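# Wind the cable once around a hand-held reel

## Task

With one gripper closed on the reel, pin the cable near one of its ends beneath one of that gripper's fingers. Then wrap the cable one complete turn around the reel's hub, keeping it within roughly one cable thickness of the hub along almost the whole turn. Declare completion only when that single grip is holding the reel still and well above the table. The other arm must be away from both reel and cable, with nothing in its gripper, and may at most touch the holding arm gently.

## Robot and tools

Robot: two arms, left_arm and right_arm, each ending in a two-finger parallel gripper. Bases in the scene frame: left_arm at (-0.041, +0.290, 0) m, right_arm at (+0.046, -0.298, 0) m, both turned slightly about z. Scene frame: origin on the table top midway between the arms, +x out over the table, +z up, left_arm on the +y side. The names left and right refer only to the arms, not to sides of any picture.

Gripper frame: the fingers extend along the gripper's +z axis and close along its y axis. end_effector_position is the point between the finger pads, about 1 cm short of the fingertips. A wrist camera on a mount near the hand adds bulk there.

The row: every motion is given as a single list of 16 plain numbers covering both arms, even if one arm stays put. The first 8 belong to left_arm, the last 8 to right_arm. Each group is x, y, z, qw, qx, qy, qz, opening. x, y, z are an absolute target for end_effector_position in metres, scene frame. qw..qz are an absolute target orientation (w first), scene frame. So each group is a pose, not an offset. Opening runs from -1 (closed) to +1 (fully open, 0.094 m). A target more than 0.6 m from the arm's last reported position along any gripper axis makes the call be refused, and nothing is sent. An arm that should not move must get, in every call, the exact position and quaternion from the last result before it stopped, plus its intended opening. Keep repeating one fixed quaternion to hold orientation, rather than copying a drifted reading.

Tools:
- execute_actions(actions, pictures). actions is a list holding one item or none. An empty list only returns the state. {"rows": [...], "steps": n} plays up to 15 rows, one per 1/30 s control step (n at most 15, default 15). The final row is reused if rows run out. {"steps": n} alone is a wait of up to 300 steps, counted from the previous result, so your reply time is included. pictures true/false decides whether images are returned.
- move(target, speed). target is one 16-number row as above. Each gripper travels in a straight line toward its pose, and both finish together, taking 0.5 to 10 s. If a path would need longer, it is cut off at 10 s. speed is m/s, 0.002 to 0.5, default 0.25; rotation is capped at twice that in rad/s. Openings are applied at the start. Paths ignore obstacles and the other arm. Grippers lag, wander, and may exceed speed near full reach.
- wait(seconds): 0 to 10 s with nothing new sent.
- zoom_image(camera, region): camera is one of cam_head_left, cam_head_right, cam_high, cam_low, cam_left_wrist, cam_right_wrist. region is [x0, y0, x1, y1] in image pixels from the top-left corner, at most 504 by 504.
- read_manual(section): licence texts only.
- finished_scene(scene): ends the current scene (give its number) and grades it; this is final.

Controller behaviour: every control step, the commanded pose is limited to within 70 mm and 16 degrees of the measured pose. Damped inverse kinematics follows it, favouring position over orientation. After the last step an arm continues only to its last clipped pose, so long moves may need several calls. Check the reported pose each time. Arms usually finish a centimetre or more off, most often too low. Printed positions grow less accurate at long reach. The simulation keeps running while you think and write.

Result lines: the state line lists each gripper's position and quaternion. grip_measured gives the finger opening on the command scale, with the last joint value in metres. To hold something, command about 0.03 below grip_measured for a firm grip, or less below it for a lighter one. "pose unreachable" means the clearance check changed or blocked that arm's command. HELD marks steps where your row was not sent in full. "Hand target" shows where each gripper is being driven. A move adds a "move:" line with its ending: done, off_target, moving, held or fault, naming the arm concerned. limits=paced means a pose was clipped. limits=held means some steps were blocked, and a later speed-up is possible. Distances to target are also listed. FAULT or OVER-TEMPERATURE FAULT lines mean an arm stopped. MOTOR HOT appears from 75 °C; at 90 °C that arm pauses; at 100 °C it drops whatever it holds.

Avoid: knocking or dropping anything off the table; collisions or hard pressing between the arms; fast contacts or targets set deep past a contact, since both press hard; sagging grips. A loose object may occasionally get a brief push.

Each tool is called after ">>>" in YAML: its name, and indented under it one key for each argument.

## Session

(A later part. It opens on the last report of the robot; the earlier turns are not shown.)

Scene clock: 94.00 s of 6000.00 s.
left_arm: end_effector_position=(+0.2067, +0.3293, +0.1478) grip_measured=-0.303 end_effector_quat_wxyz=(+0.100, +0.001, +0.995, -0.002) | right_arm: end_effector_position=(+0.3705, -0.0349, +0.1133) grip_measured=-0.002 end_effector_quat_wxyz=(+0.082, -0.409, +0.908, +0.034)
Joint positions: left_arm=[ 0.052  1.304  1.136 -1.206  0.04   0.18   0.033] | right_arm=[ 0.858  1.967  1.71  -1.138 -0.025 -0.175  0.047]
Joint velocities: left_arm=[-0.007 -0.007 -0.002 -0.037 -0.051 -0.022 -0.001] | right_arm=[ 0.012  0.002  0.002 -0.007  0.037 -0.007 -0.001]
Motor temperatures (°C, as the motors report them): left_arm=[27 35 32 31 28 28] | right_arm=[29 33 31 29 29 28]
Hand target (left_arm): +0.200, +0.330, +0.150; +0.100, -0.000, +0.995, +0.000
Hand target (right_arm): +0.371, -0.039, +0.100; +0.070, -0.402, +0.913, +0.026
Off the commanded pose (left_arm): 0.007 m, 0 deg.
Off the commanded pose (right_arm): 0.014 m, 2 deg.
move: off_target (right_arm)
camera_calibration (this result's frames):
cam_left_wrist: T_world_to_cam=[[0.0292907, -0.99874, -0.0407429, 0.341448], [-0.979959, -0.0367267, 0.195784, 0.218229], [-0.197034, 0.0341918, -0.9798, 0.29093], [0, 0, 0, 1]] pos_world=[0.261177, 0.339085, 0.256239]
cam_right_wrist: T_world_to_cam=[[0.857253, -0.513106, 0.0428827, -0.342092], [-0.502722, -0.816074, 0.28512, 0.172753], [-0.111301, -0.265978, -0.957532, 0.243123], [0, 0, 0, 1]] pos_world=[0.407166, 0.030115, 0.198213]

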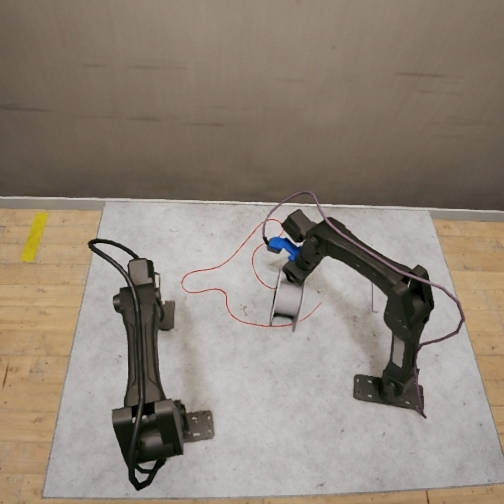

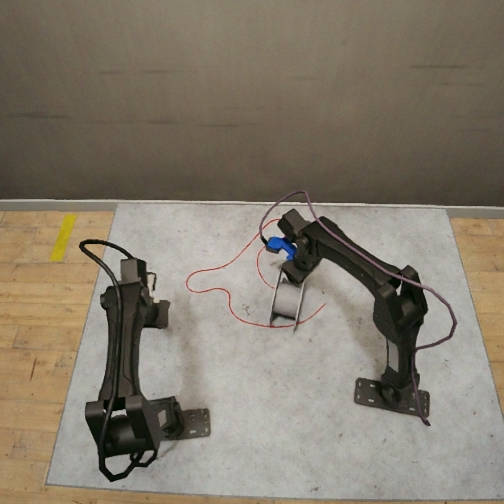

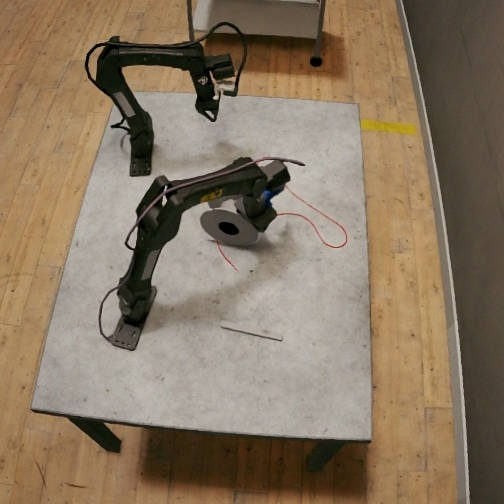

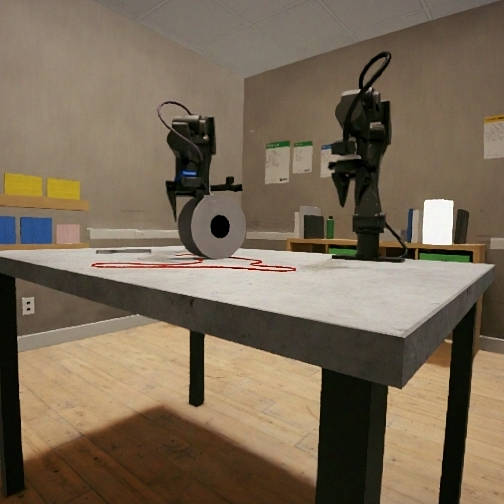

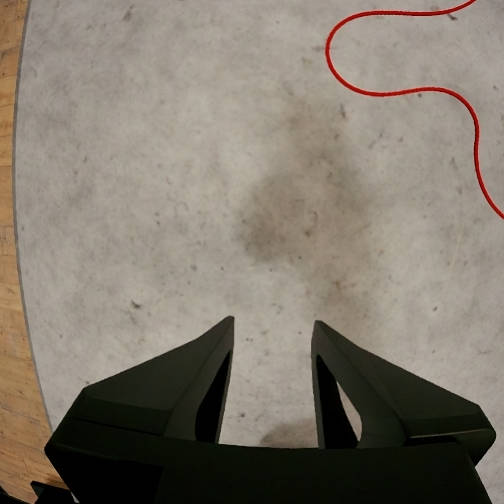

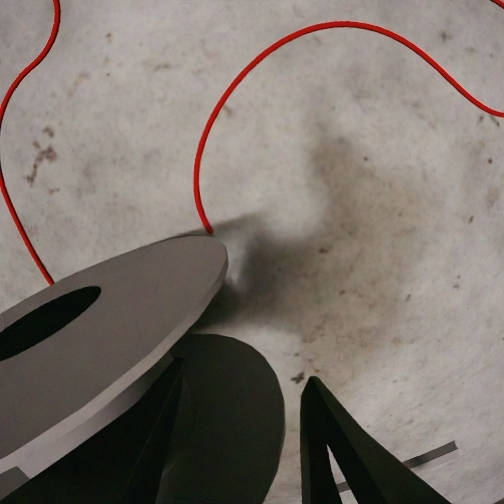

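>>> move:
  target: [0.2,0.33,0.15,0.1,0,0.99,0,-0.3,0.38,-0.05,0.21,0.07,-0.4,0.91,0.03,0]
  speed: 0.1

>>> move:
  target: [0.2,0.33,0.15,0.1,0,0.99,0,-0.3,0.27,-0.06,0.21,0.05,0.13,0.985,0.08,0]
  speed: 0.2

Scene clock: 102.03 s of 6000.00 s.
left_arm: end_effector_position=(+0.2067, +0.3293, +0.1478) grip_measured=-0.303 end_effector_quat_wxyz=(+0.100, +0.001, +0.995, -0.002) | right_arm: end_effector_position=(+0.3764, -0.0489, +0.2090) grip_measured=-0.002 end_effector_quat_wxyz=(+0.086, -0.401, +0.911, +0.032)
Joint positions: left_arm=[ 0.052  1.304  1.136 -1.206  0.04   0.18   0.033] | right_arm=[ 0.822  2.027  2.184 -1.546 -0.025 -0.194  0.047]
Joint velocities: left_arm=[ 0.007 -0.017 -0.017  0.022  0.022  0.037  0.   ] | right_arm=[ 0.002 -0.017  0.007 -0.051 -0.037  0.051 -0.001]
Motor temperatures (°C, as the motors report them): left_arm=[27 34 32 31 28 28] | right_arm=[29 33 31 29 29 28]
Hand target (left_arm): +0.200, +0.330, +0.150; +0.100, -0.000, +0.995, +0.000
Hand target (right_arm): +0.379, -0.051, +0.210; +0.083, -0.401, +0.912, +0.033
Off the commanded pose (left_arm): 0.007 m, 0 deg.
Off the commanded pose (right_arm): 0.004 m, 2 deg.
joint sent to its limit (right arm) — the command would take joint 4 (wrist pitch) past its lower limit, so that joint was sent only as far as its limit.
After step 180, 0.53 s passed at rest.
move: done
camera_calibration (this result's frames):
cam_left_wrist: T_world_to_cam=[[0.0292907, -0.99874, -0.0407429, 0.341448], [-0.979959, -0.0367267, 0.195784, 0.218229], [-0.197034, 0.0341918, -0.9798, 0.29093], [0, 0, 0, 1]] pos_world=[0.261177, 0.339085, 0.256239]
cam_right_wrist: T_world_to_cam=[[0.848239, -0.527408, 0.048293, -0.356893], [-0.518271, -0.807842, 0.280689, 0.144169], [-0.109025, -0.26312, -0.958583, 0.331167], [0, 0, 0, 1]] pos_world=[0.413554, 0.0153744, 0.29422]

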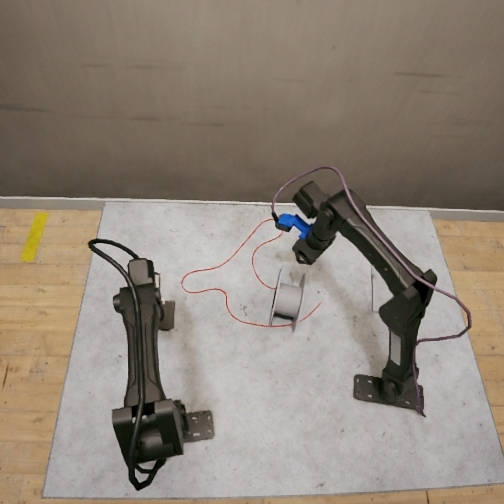

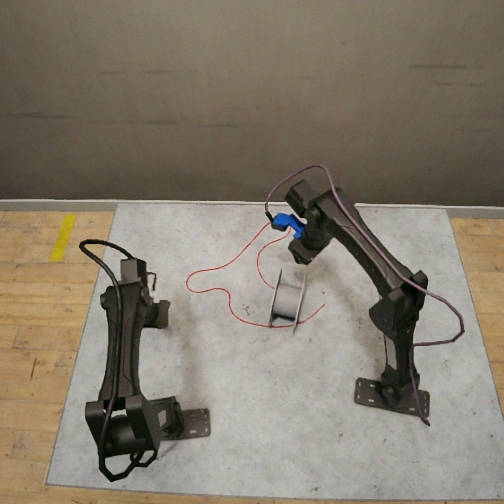

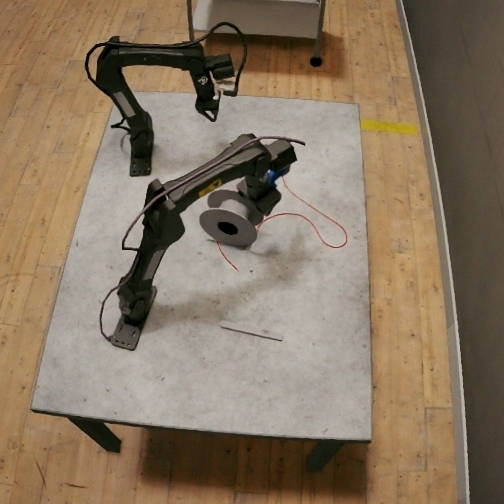

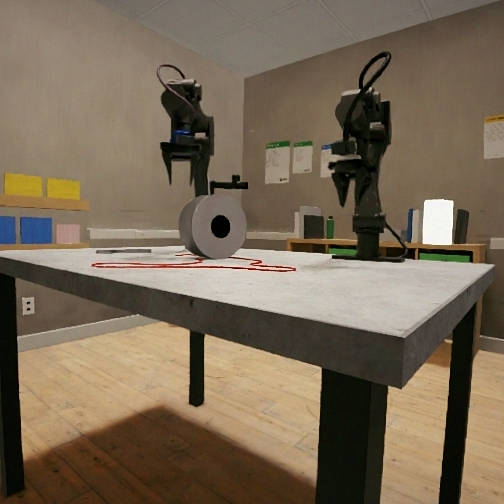

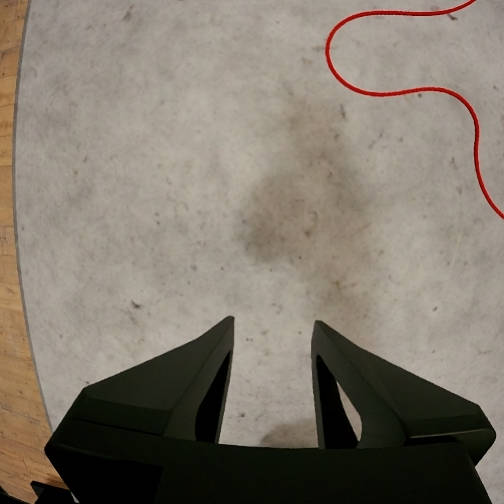

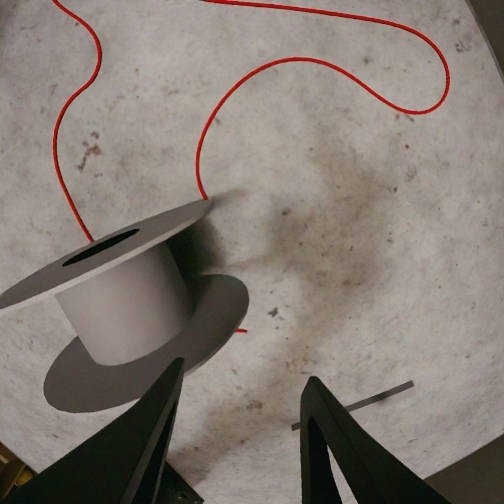

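Scene clock: 105.33 s of 6000.00 s.
left_arm: end_effector_position=(+0.2067, +0.3293, +0.1478) grip_measured=-0.303 end_effector_quat_wxyz=(+0.100, +0.001, +0.995, -0.002) | right_arm: end_effector_position=(+0.2731, -0.0596, +0.2068) grip_measured=-0.002 end_effector_quat_wxyz=(+0.043, +0.131, +0.987, +0.078)
Joint positions: left_arm=[ 0.052  1.304  1.136 -1.206  0.04   0.18   0.033] | right_arm=[ 0.983  1.659  1.699 -1.435 -0.025  1.06   0.047]
Joint velocities: left_arm=[-0.002 -0.007 -0.002 -0.022 -0.007 -0.037  0.001] | right_arm=[-0.002 -0.002 -0.012 -0.007 -0.007 -0.037  0.   ]
Motor temperatures (°C, as the motors report them): left_arm=[27 34 32 31 28 28] | right_arm=[29 33 31 29 29 28]
Hand target (left_arm): +0.200, +0.330, +0.150; +0.100, -0.000, +0.995, +0.000
Hand target (right_arm): +0.270, -0.060, +0.209; +0.048, +0.130, +0.987, +0.082
Off the commanded pose (left_arm): 0.007 m, 0 deg.
Off the commanded pose (right_arm): 0.005 m, 1 deg.
move: done
camera_calibration (this result's frames):
cam_left_wrist: T_world_to_cam=[[0.0292907, -0.99874, -0.0407429, 0.341448], [-0.979959, -0.0367267, 0.195784, 0.218229], [-0.197034, 0.0341918, -0.9798, 0.29093], [0, 0, 0, 1]] pos_world=[0.261177, 0.339085, 0.256239]
cam_right_wrist: T_world_to_cam=[[-0.0669936, -0.986966, -0.14632, -0.011931], [-0.934481, 0.0106751, 0.355853, 0.229503], [-0.349653, 0.160573, -0.923016, 0.398606], [0, 0, 0, 1]] pos_world=[0.353041, -0.0782308, 0.284504]

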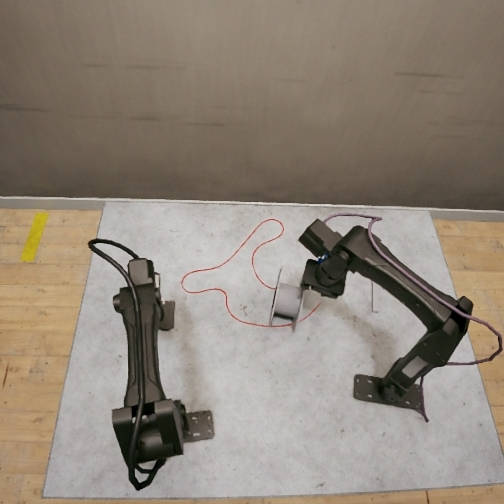

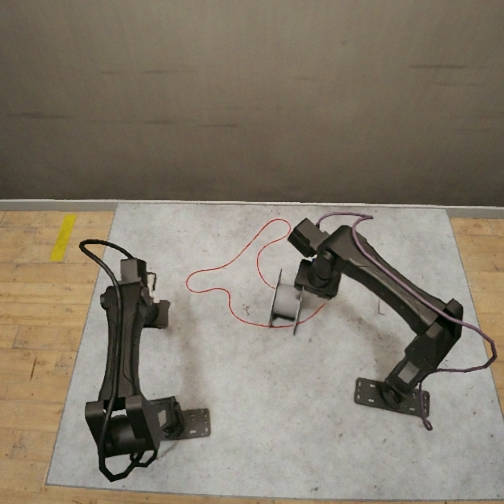

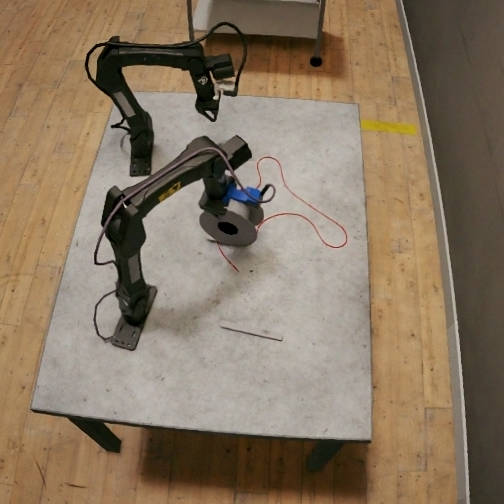

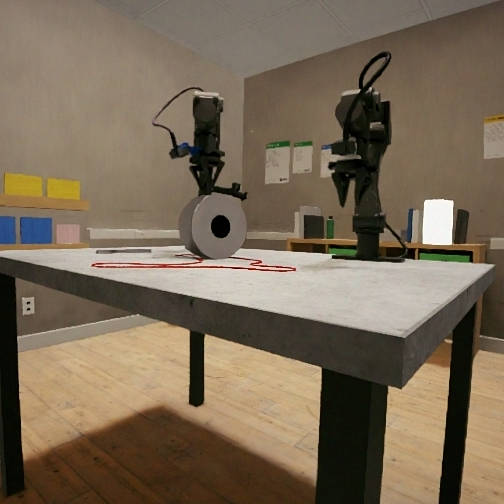

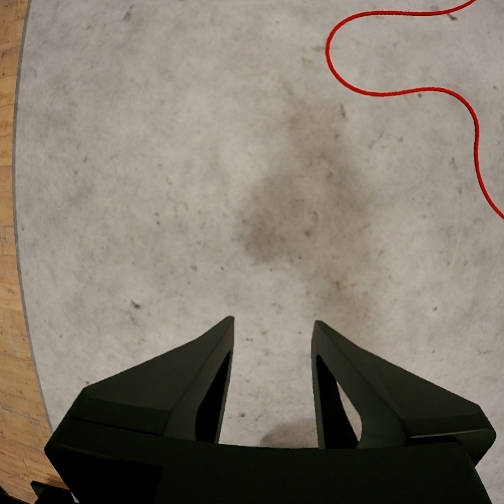

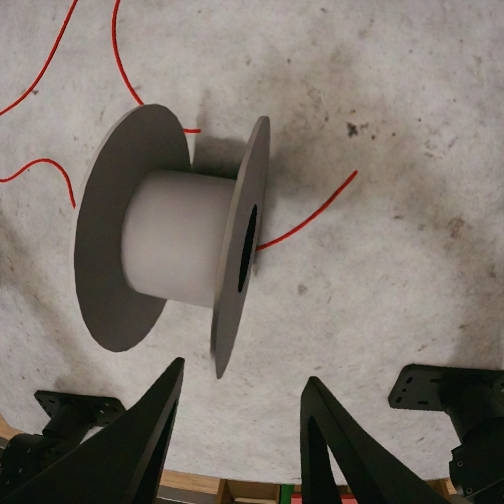

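>>> move:
  target: [0.2,0.33,0.15,0.1,0,0.99,0,-0.3,0.285,-0.05,0.2,0.05,0.13,0.985,0.08,0]

Scene clock: 117.13 s of 6000.00 s.
left_arm: end_effector_position=(+0.2067, +0.3293, +0.1478) grip_measured=-0.303 end_effector_quat_wxyz=(+0.100, +0.001, +0.995, -0.002) | right_arm: end_effector_position=(+0.2795, -0.0531, +0.1990) grip_measured=-0.002 end_effector_quat_wxyz=(+0.042, +0.132, +0.987, +0.077)
Joint positions: left_arm=[ 0.052  1.304  1.136 -1.206  0.04   0.18   0.033] | right_arm=[ 0.983  1.688  1.699 -1.408 -0.025  1.063  0.047]
Joint velocities: left_arm=[-0.002 -0.007  0.007 -0.051  0.007 -0.022 -0.   ] | right_arm=[-0.007 -0.012 -0.002 -0.007  0.007 -0.022 -0.001]
Motor temperatures (°C, as the motors report them): left_arm=[27 34 32 31 28 28] | right_arm=[29 33 30 29 29 28]
Hand target (left_arm): +0.200, +0.330, +0.150; +0.100, -0.000, +0.995, +0.000
Hand target (right_arm): +0.285, -0.050, +0.200; +0.050, +0.130, +0.987, +0.080
Off the commanded pose (left_arm): 0.007 m, 0 deg.
Off the commanded pose (right_arm): 0.006 m, 1 deg.
After step 180, 5.03 s passed at rest.
move: done
camera_calibration (this result's frames):
cam_left_wrist: T_world_to_cam=[[0.0292907, -0.99874, -0.0407429, 0.341448], [-0.979959, -0.0367267, 0.195784, 0.218229], [-0.197034, 0.0341918, -0.9798, 0.29093], [0, 0, 0, 1]] pos_world=[0.261177, 0.339085, 0.256239]
cam_right_wrist: T_world_to_cam=[[-0.0694207, -0.986937, -0.145386, -0.00579386], [-0.933957, 0.0130829, 0.357146, 0.237855], [-0.350578, 0.160578, -0.922664, 0.392773], [0, 0, 0, 1]] pos_world=[0.359441, -0.0719005, 0.276606]

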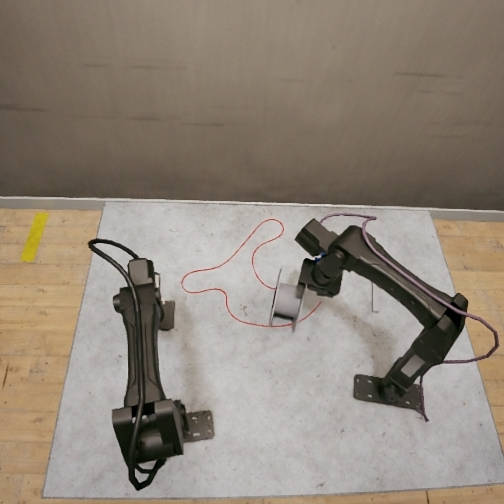

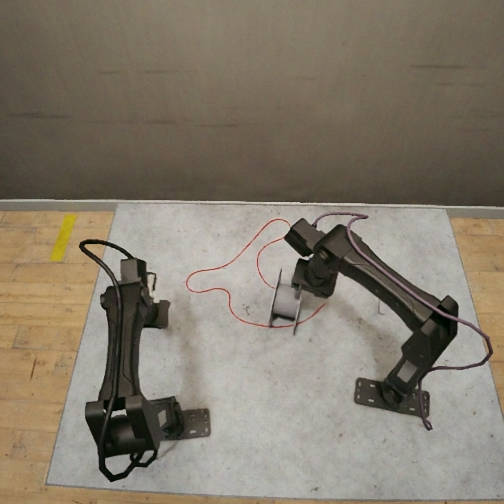

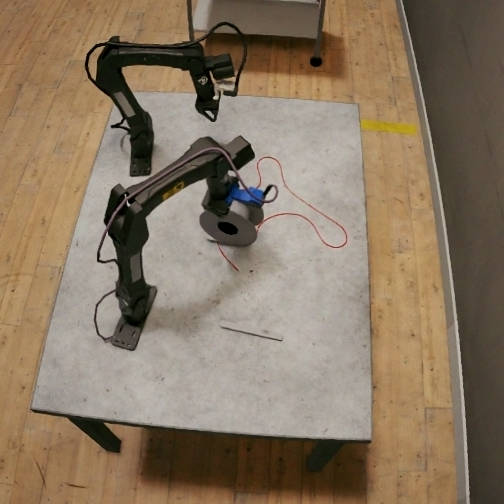

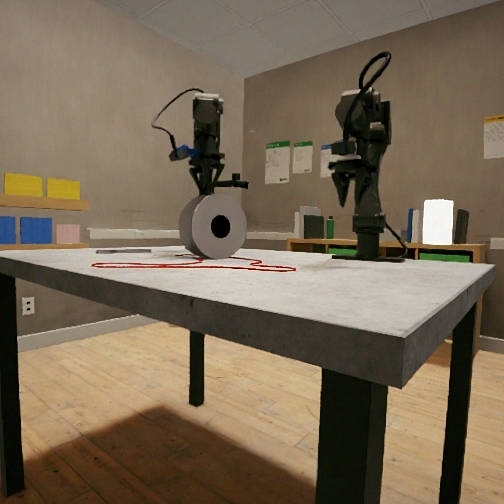

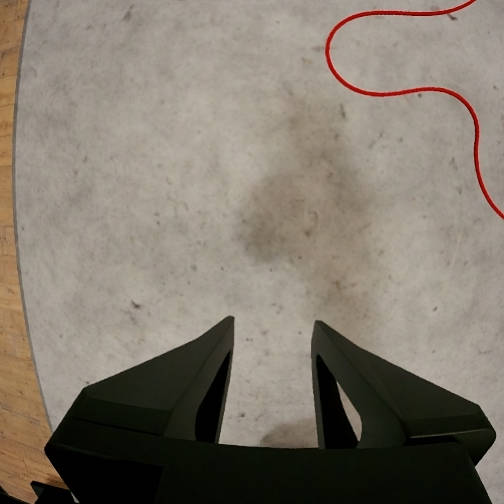

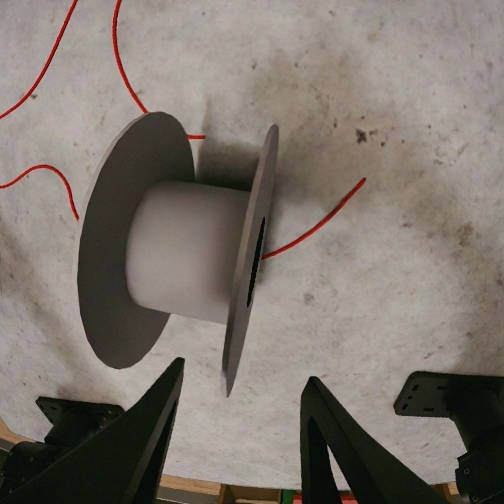

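>>> move:
  target: [0.2,0.33,0.15,0.1,0,0.99,0,-0.3,0.29,-0.05,0.15,0.05,0.13,0.985,0.08,0]
  speed: 0.1

>>> move:
  target: [0.2,0.33,0.15,0.1,0,0.99,0,-0.3,0.29,-0.05,0.15,0.05,0.13,0.985,0.08,-1]

>>> move:
  target: [0.2,0.33,0.15,0.1,0,0.99,0,-0.3,0.285,-0.02,0.2,0.05,0.13,0.985,0.08,-1]
  speed: 0.12

>>> move:
  target: [0.2,0.33,0.15,0.1,0,0.99,0,-0.3,0.283,0.05,0.19,0.07,-0.68,0.73,0.06,-1]

Scene clock: 122.23 s of 6000.00 s.
left_arm: end_effector_position=(+0.2067, +0.3293, +0.1478) grip_measured=-0.303 end_effector_quat_wxyz=(+0.100, +0.001, +0.995, -0.002) | right_arm: end_effector_position=(+0.2871, -0.0454, +0.1531) grip_measured=-0.002 end_effector_quat_wxyz=(+0.047, +0.129, +0.987, +0.083)
Joint positions: left_arm=[ 0.052  1.304  1.136 -1.206  0.04   0.18   0.033] | right_arm=[ 0.983  1.688  1.512 -1.207 -0.025  1.055  0.047]
Joint velocities: left_arm=[-0.007  0.007 -0.037 -0.081 -0.007 -0.037 -0.001] | right_arm=[ 0.007 -0.002 -0.007 -0.007  0.007  0.007  0.001]
Motor temperatures (°C, as the motors report them): left_arm=[27 34 32 31 28 28] | right_arm=[29 32 31 29 29 28]
Hand target (left_arm): +0.200, +0.330, +0.150; +0.100, -0.000, +0.995, +0.000
Hand target (right_arm): +0.291, -0.049, +0.150; +0.050, +0.130, +0.987, +0.080
Off the commanded pose (left_arm): 0.007 m, 0 deg.
Off the commanded pose (right_arm): 0.006 m, 1 deg.
move: done
camera_calibration (this result's frames):
cam_left_wrist: T_world_to_cam=[[0.0292907, -0.99874, -0.0407429, 0.341448], [-0.979959, -0.0367267, 0.195784, 0.218229], [-0.197034, 0.0341918, -0.9798, 0.29093], [0, 0, 0, 1]] pos_world=[0.261177, 0.339085, 0.256239]
cam_right_wrist: T_world_to_cam=[[-0.0607435, -0.986005, -0.155253, -0.00522164], [-0.937872, 0.00314598, 0.346967, 0.263479], [-0.341623, 0.166683, -0.924938, 0.349938], [0, 0, 0, 1]] pos_world=[0.36634, -0.0643062, 0.231441]

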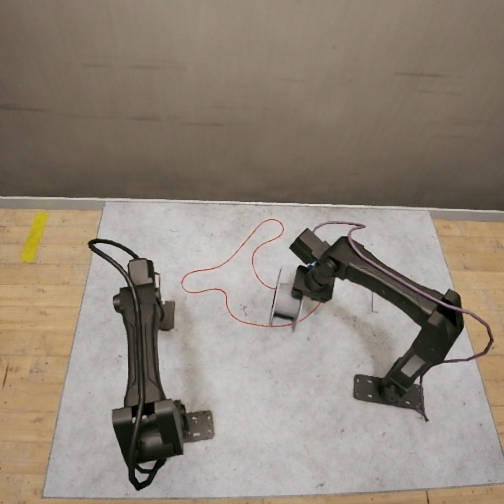

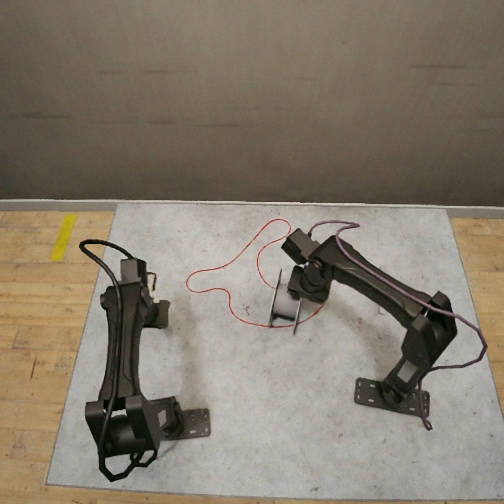

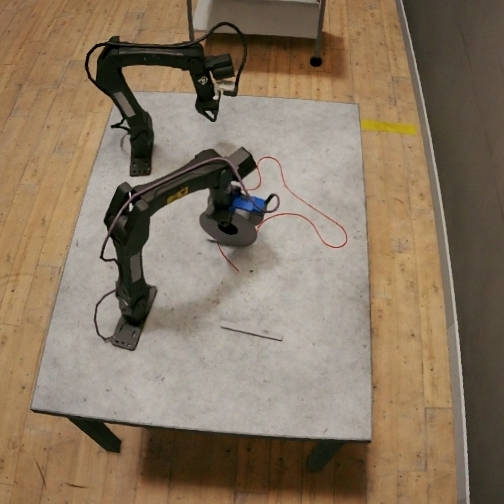

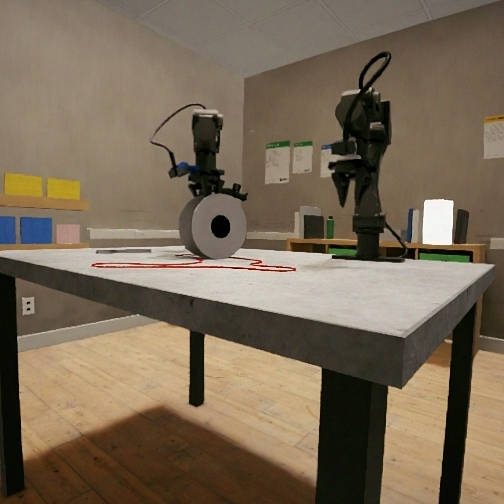

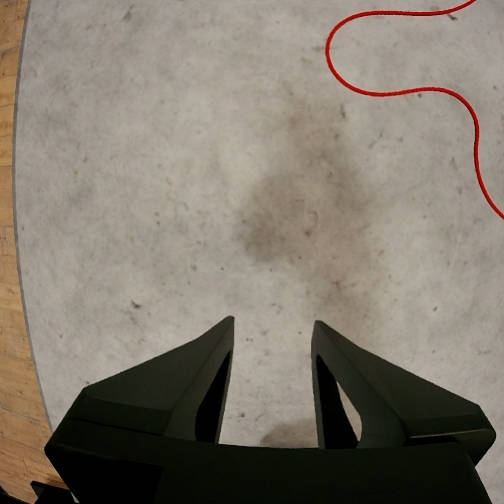

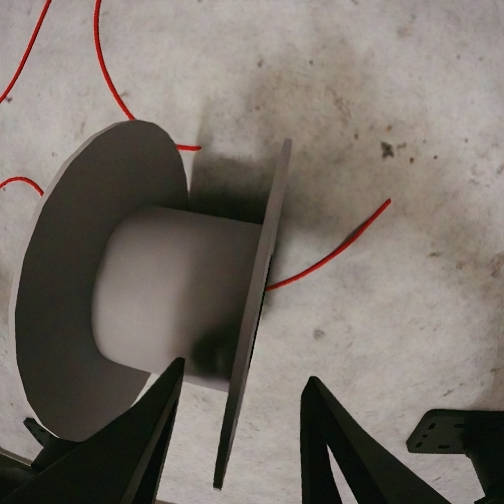

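Scene clock: 122.93 s of 6000.00 s.
left_arm: end_effector_position=(+0.2067, +0.3293, +0.1478) grip_measured=-0.303 end_effector_quat_wxyz=(+0.100, +0.001, +0.995, -0.002) | right_arm: end_effector_position=(+0.2867, -0.0458, +0.1520) grip_measured=-0.960 end_effector_quat_wxyz=(+0.045, +0.129, +0.987, +0.082)
Joint positions: left_arm=[ 0.052  1.304  1.136 -1.206  0.04   0.18   0.033] | right_arm=[ 0.982  1.688  1.509 -1.206 -0.026  1.055  0.002]
Joint velocities: left_arm=[-0.002  0.007 -0.007 -0.051 -0.051  0.051 -0.001] | right_arm=[-0.007 -0.032 -0.002 -0.037  0.022 -0.022  0.001]
Motor temperatures (°C, as the motors report them): left_arm=[27 34 32 31 28 28] | right_arm=[29 32 31 29 29 28]
Hand target (left_arm): +0.200, +0.330, +0.150; +0.100, -0.000, +0.995, +0.000
Hand target (right_arm): +0.290, -0.050, +0.150; +0.050, +0.130, +0.987, +0.080
Off the commanded pose (left_arm): 0.007 m, 0 deg.
Off the commanded pose (right_arm): 0.006 m, 1 deg.
move: done
camera_calibration (this result's frames):
cam_left_wrist: T_world_to_cam=[[0.0292907, -0.99874, -0.0407429, 0.341448], [-0.979959, -0.0367267, 0.195784, 0.218229], [-0.197034, 0.0341918, -0.9798, 0.29093], [0, 0, 0, 1]] pos_world=[0.261177, 0.339085, 0.256239]
cam_right_wrist: T_world_to_cam=[[-0.0609423, -0.986203, -0.153913, -0.00602381], [-0.936982, 0.00337697, 0.349362, 0.2629], [-0.344023, 0.165505, -0.92426, 0.349423], [0, 0, 0, 1]] pos_world=[0.366175, -0.0646596, 0.230183]

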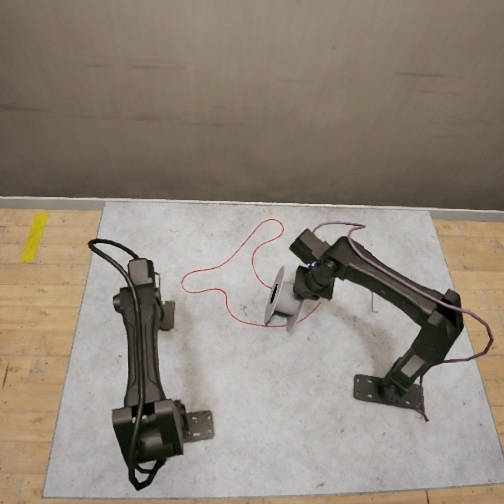

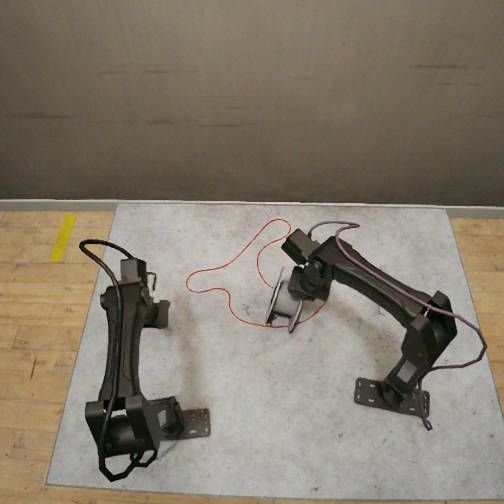

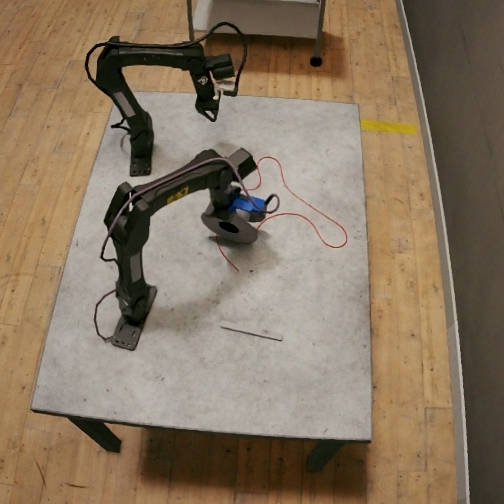

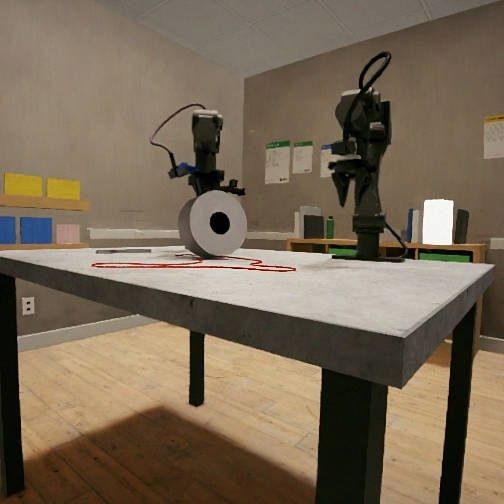

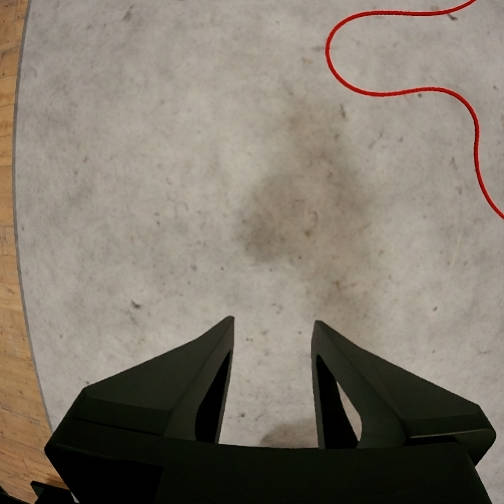

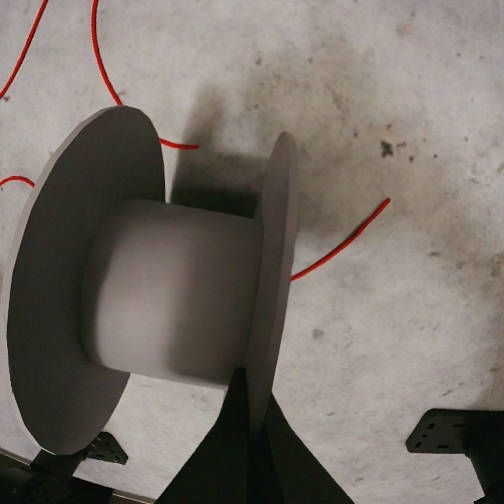

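Scene clock: 124.03 s of 6000.00 s.
left_arm: end_effector_position=(+0.2067, +0.3293, +0.1478) grip_measured=-0.303 end_effector_quat_wxyz=(+0.100, +0.001, +0.995, -0.002) | right_arm: end_effector_position=(+0.2804, -0.0253, +0.1919) grip_measured=-0.960 end_effector_quat_wxyz=(+0.036, +0.130, +0.988, +0.072)
Joint positions: left_arm=[ 0.052  1.304  1.136 -1.206  0.04   0.18   0.033] | right_arm=[ 1.038  1.782  1.783 -1.413 -0.02   1.113  0.002]
Joint velocities: left_arm=[ 0.022  0.002 -0.002 -0.037 -0.022  0.051  0.   ] | right_arm=[-0.007 -0.012 -0.002  0.007 -0.037 -0.037  0.001]
Motor temperatures (°C, as the motors report them): left_arm=[27 34 32 31 28 28] | right_arm=[29 32 31 29 29 28]
Hand target (left_arm): +0.200, +0.330, +0.150; +0.100, -0.000, +0.995, +0.000
Hand target (right_arm): +0.284, -0.021, +0.200; +0.049, +0.130, +0.987, +0.081
Off the commanded pose (left_arm): 0.007 m, 0 deg.
Off the commanded pose (right_arm): 0.011 m, 2 deg.
move: off_target (right_arm)
camera_calibration (this result's frames):
cam_left_wrist: T_world_to_cam=[[0.0292907, -0.99874, -0.0407429, 0.341448], [-0.979959, -0.0367267, 0.195784, 0.218229], [-0.197034, 0.0341918, -0.9798, 0.29093], [0, 0, 0, 1]] pos_world=[0.261177, 0.339085, 0.256239]
cam_right_wrist: T_world_to_cam=[[-0.0665537, -0.988622, -0.134897, 0.0178504], [-0.929052, 0.0120908, 0.369752, 0.237091], [-0.363914, 0.149935, -0.919286, 0.384891], [0, 0, 0, 1]] pos_world=[0.361525, -0.042928, 0.268568]

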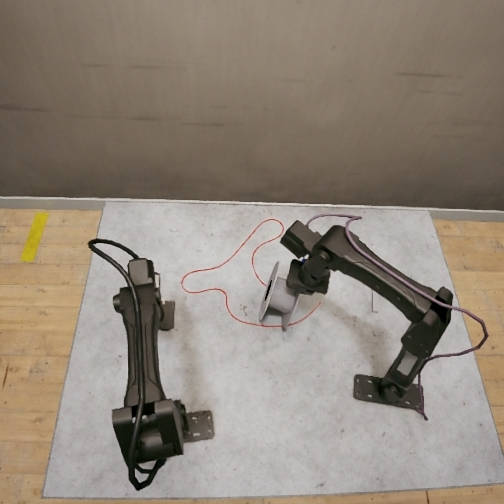

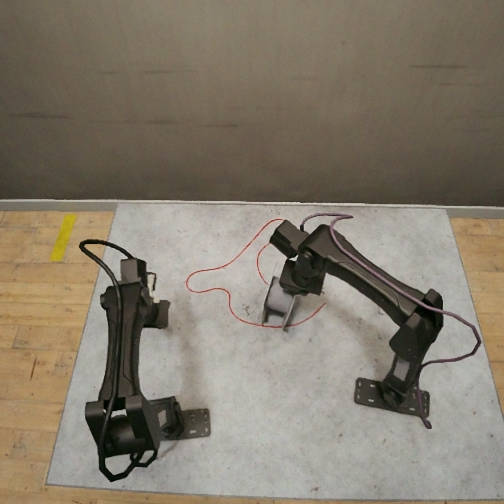

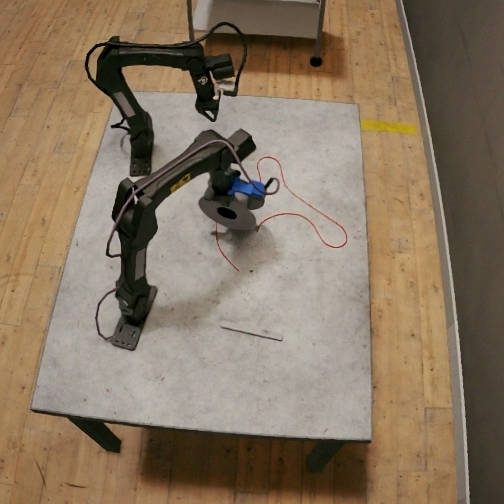

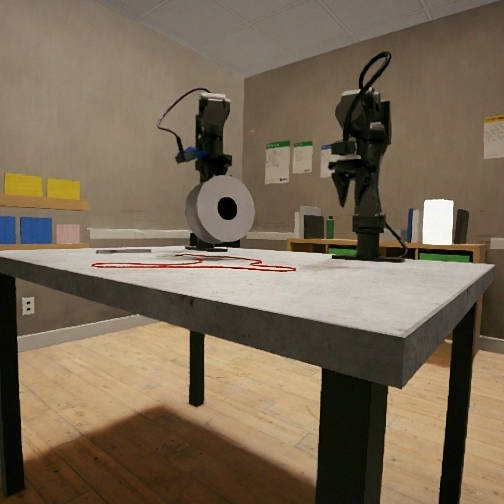

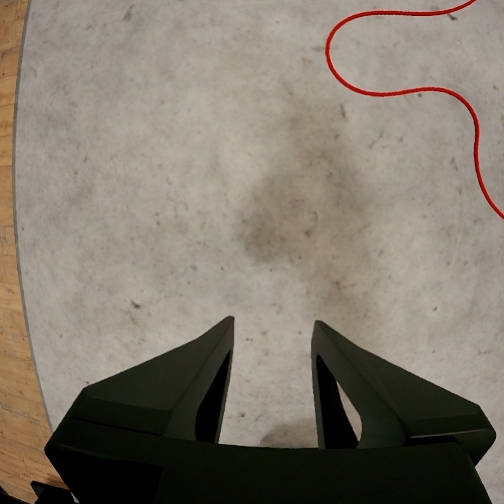

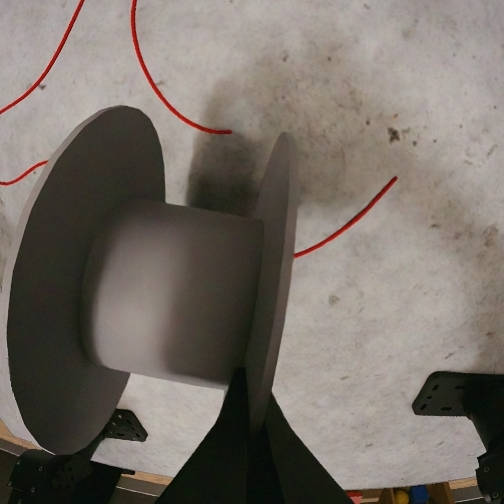

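Scene clock: 128.10 s of 6000.00 s.
left_arm: end_effector_position=(+0.2067, +0.3293, +0.1478) grip_measured=-0.303 end_effector_quat_wxyz=(+0.100, +0.001, +0.995, -0.002) | right_arm: end_effector_position=(+0.2883, +0.0420, +0.1835) grip_measured=-0.959 end_effector_quat_wxyz=(-0.065, +0.672, -0.736, -0.045)
Joint positions: left_arm=[ 0.052  1.304  1.136 -1.206  0.04   0.18   0.033] | right_arm=[ 1.111  2.046  2.111 -1.49  -0.065 -0.552  0.002]
Joint velocities: left_arm=[-0.022 -0.002 -0.012  0.022  0.051  0.007  0.   ] | right_arm=[-0.007  0.002 -0.007 -0.022 -0.081  0.007  0.   ]
Motor temperatures (°C, as the motors report them): left_arm=[27 34 32 31 28 28] | right_arm=[29 33 31 29 29 28]
Hand target (left_arm): +0.200, +0.330, +0.150; +0.100, -0.000, +0.995, +0.000
Hand target (right_arm): +0.283, +0.050, +0.191; +0.071, -0.679, +0.729, +0.061
Off the commanded pose (left_arm): 0.007 m, 0 deg.
Off the commanded pose (right_arm): 0.012 m, 2 deg.
move: off_target (right_arm)
camera_calibration (this result's frames):
cam_left_wrist: T_world_to_cam=[[0.0292907, -0.99874, -0.0407429, 0.341448], [-0.979959, -0.0367267, 0.195784, 0.218229], [-0.197034, 0.0341918, -0.9798, 0.29093], [0, 0, 0, 1]] pos_world=[0.261177, 0.339085, 0.256239]
cam_right_wrist: T_world_to_cam=[[0.994175, 0.093097, 0.0543096, -0.302241], [0.0721053, -0.949019, 0.306862, 0.0100136], [0.0801087, -0.301158, -0.950203, 0.266605], [0, 0, 0, 1]] pos_world=[0.278401, 0.117931, 0.266671]

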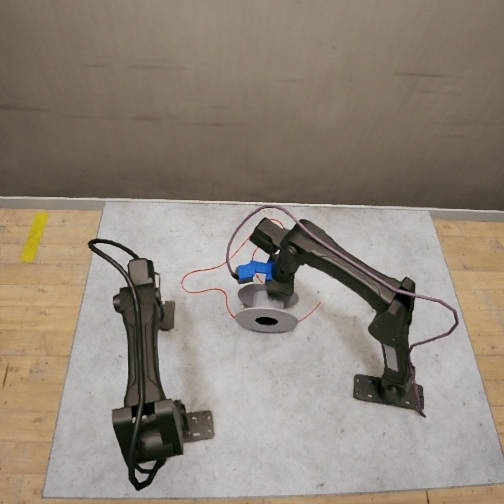

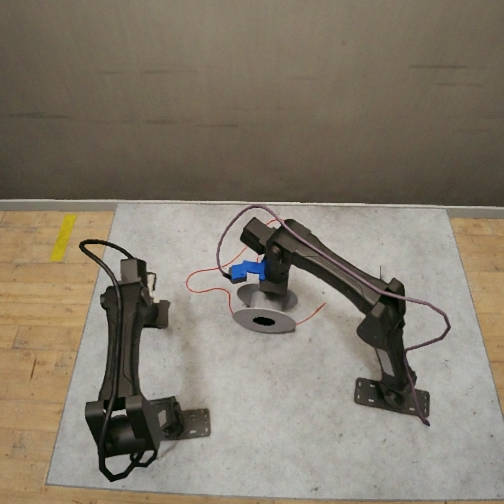

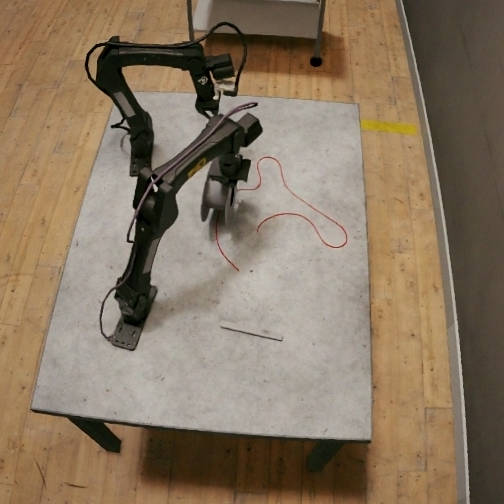

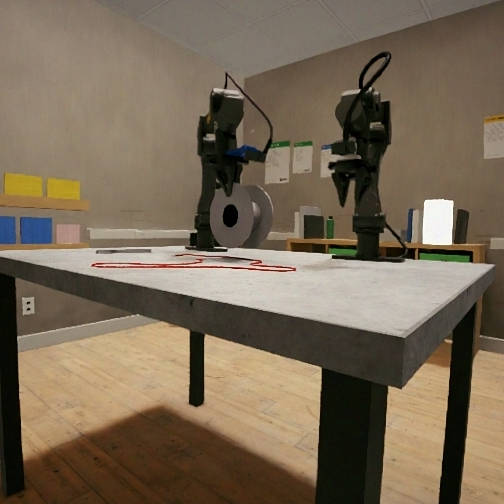

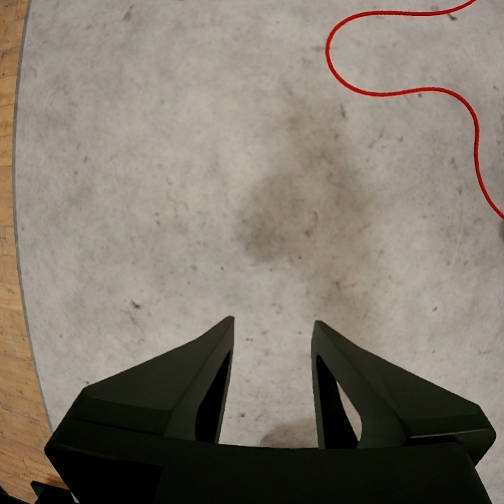

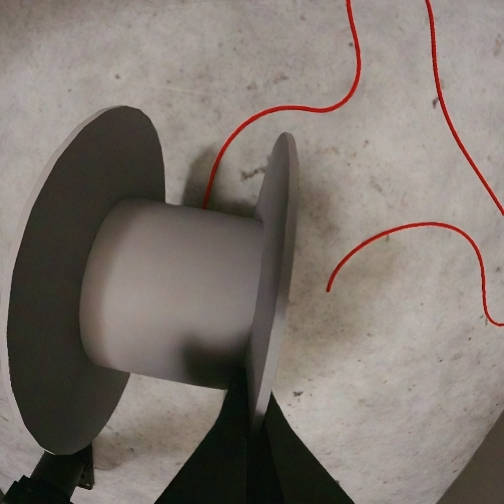

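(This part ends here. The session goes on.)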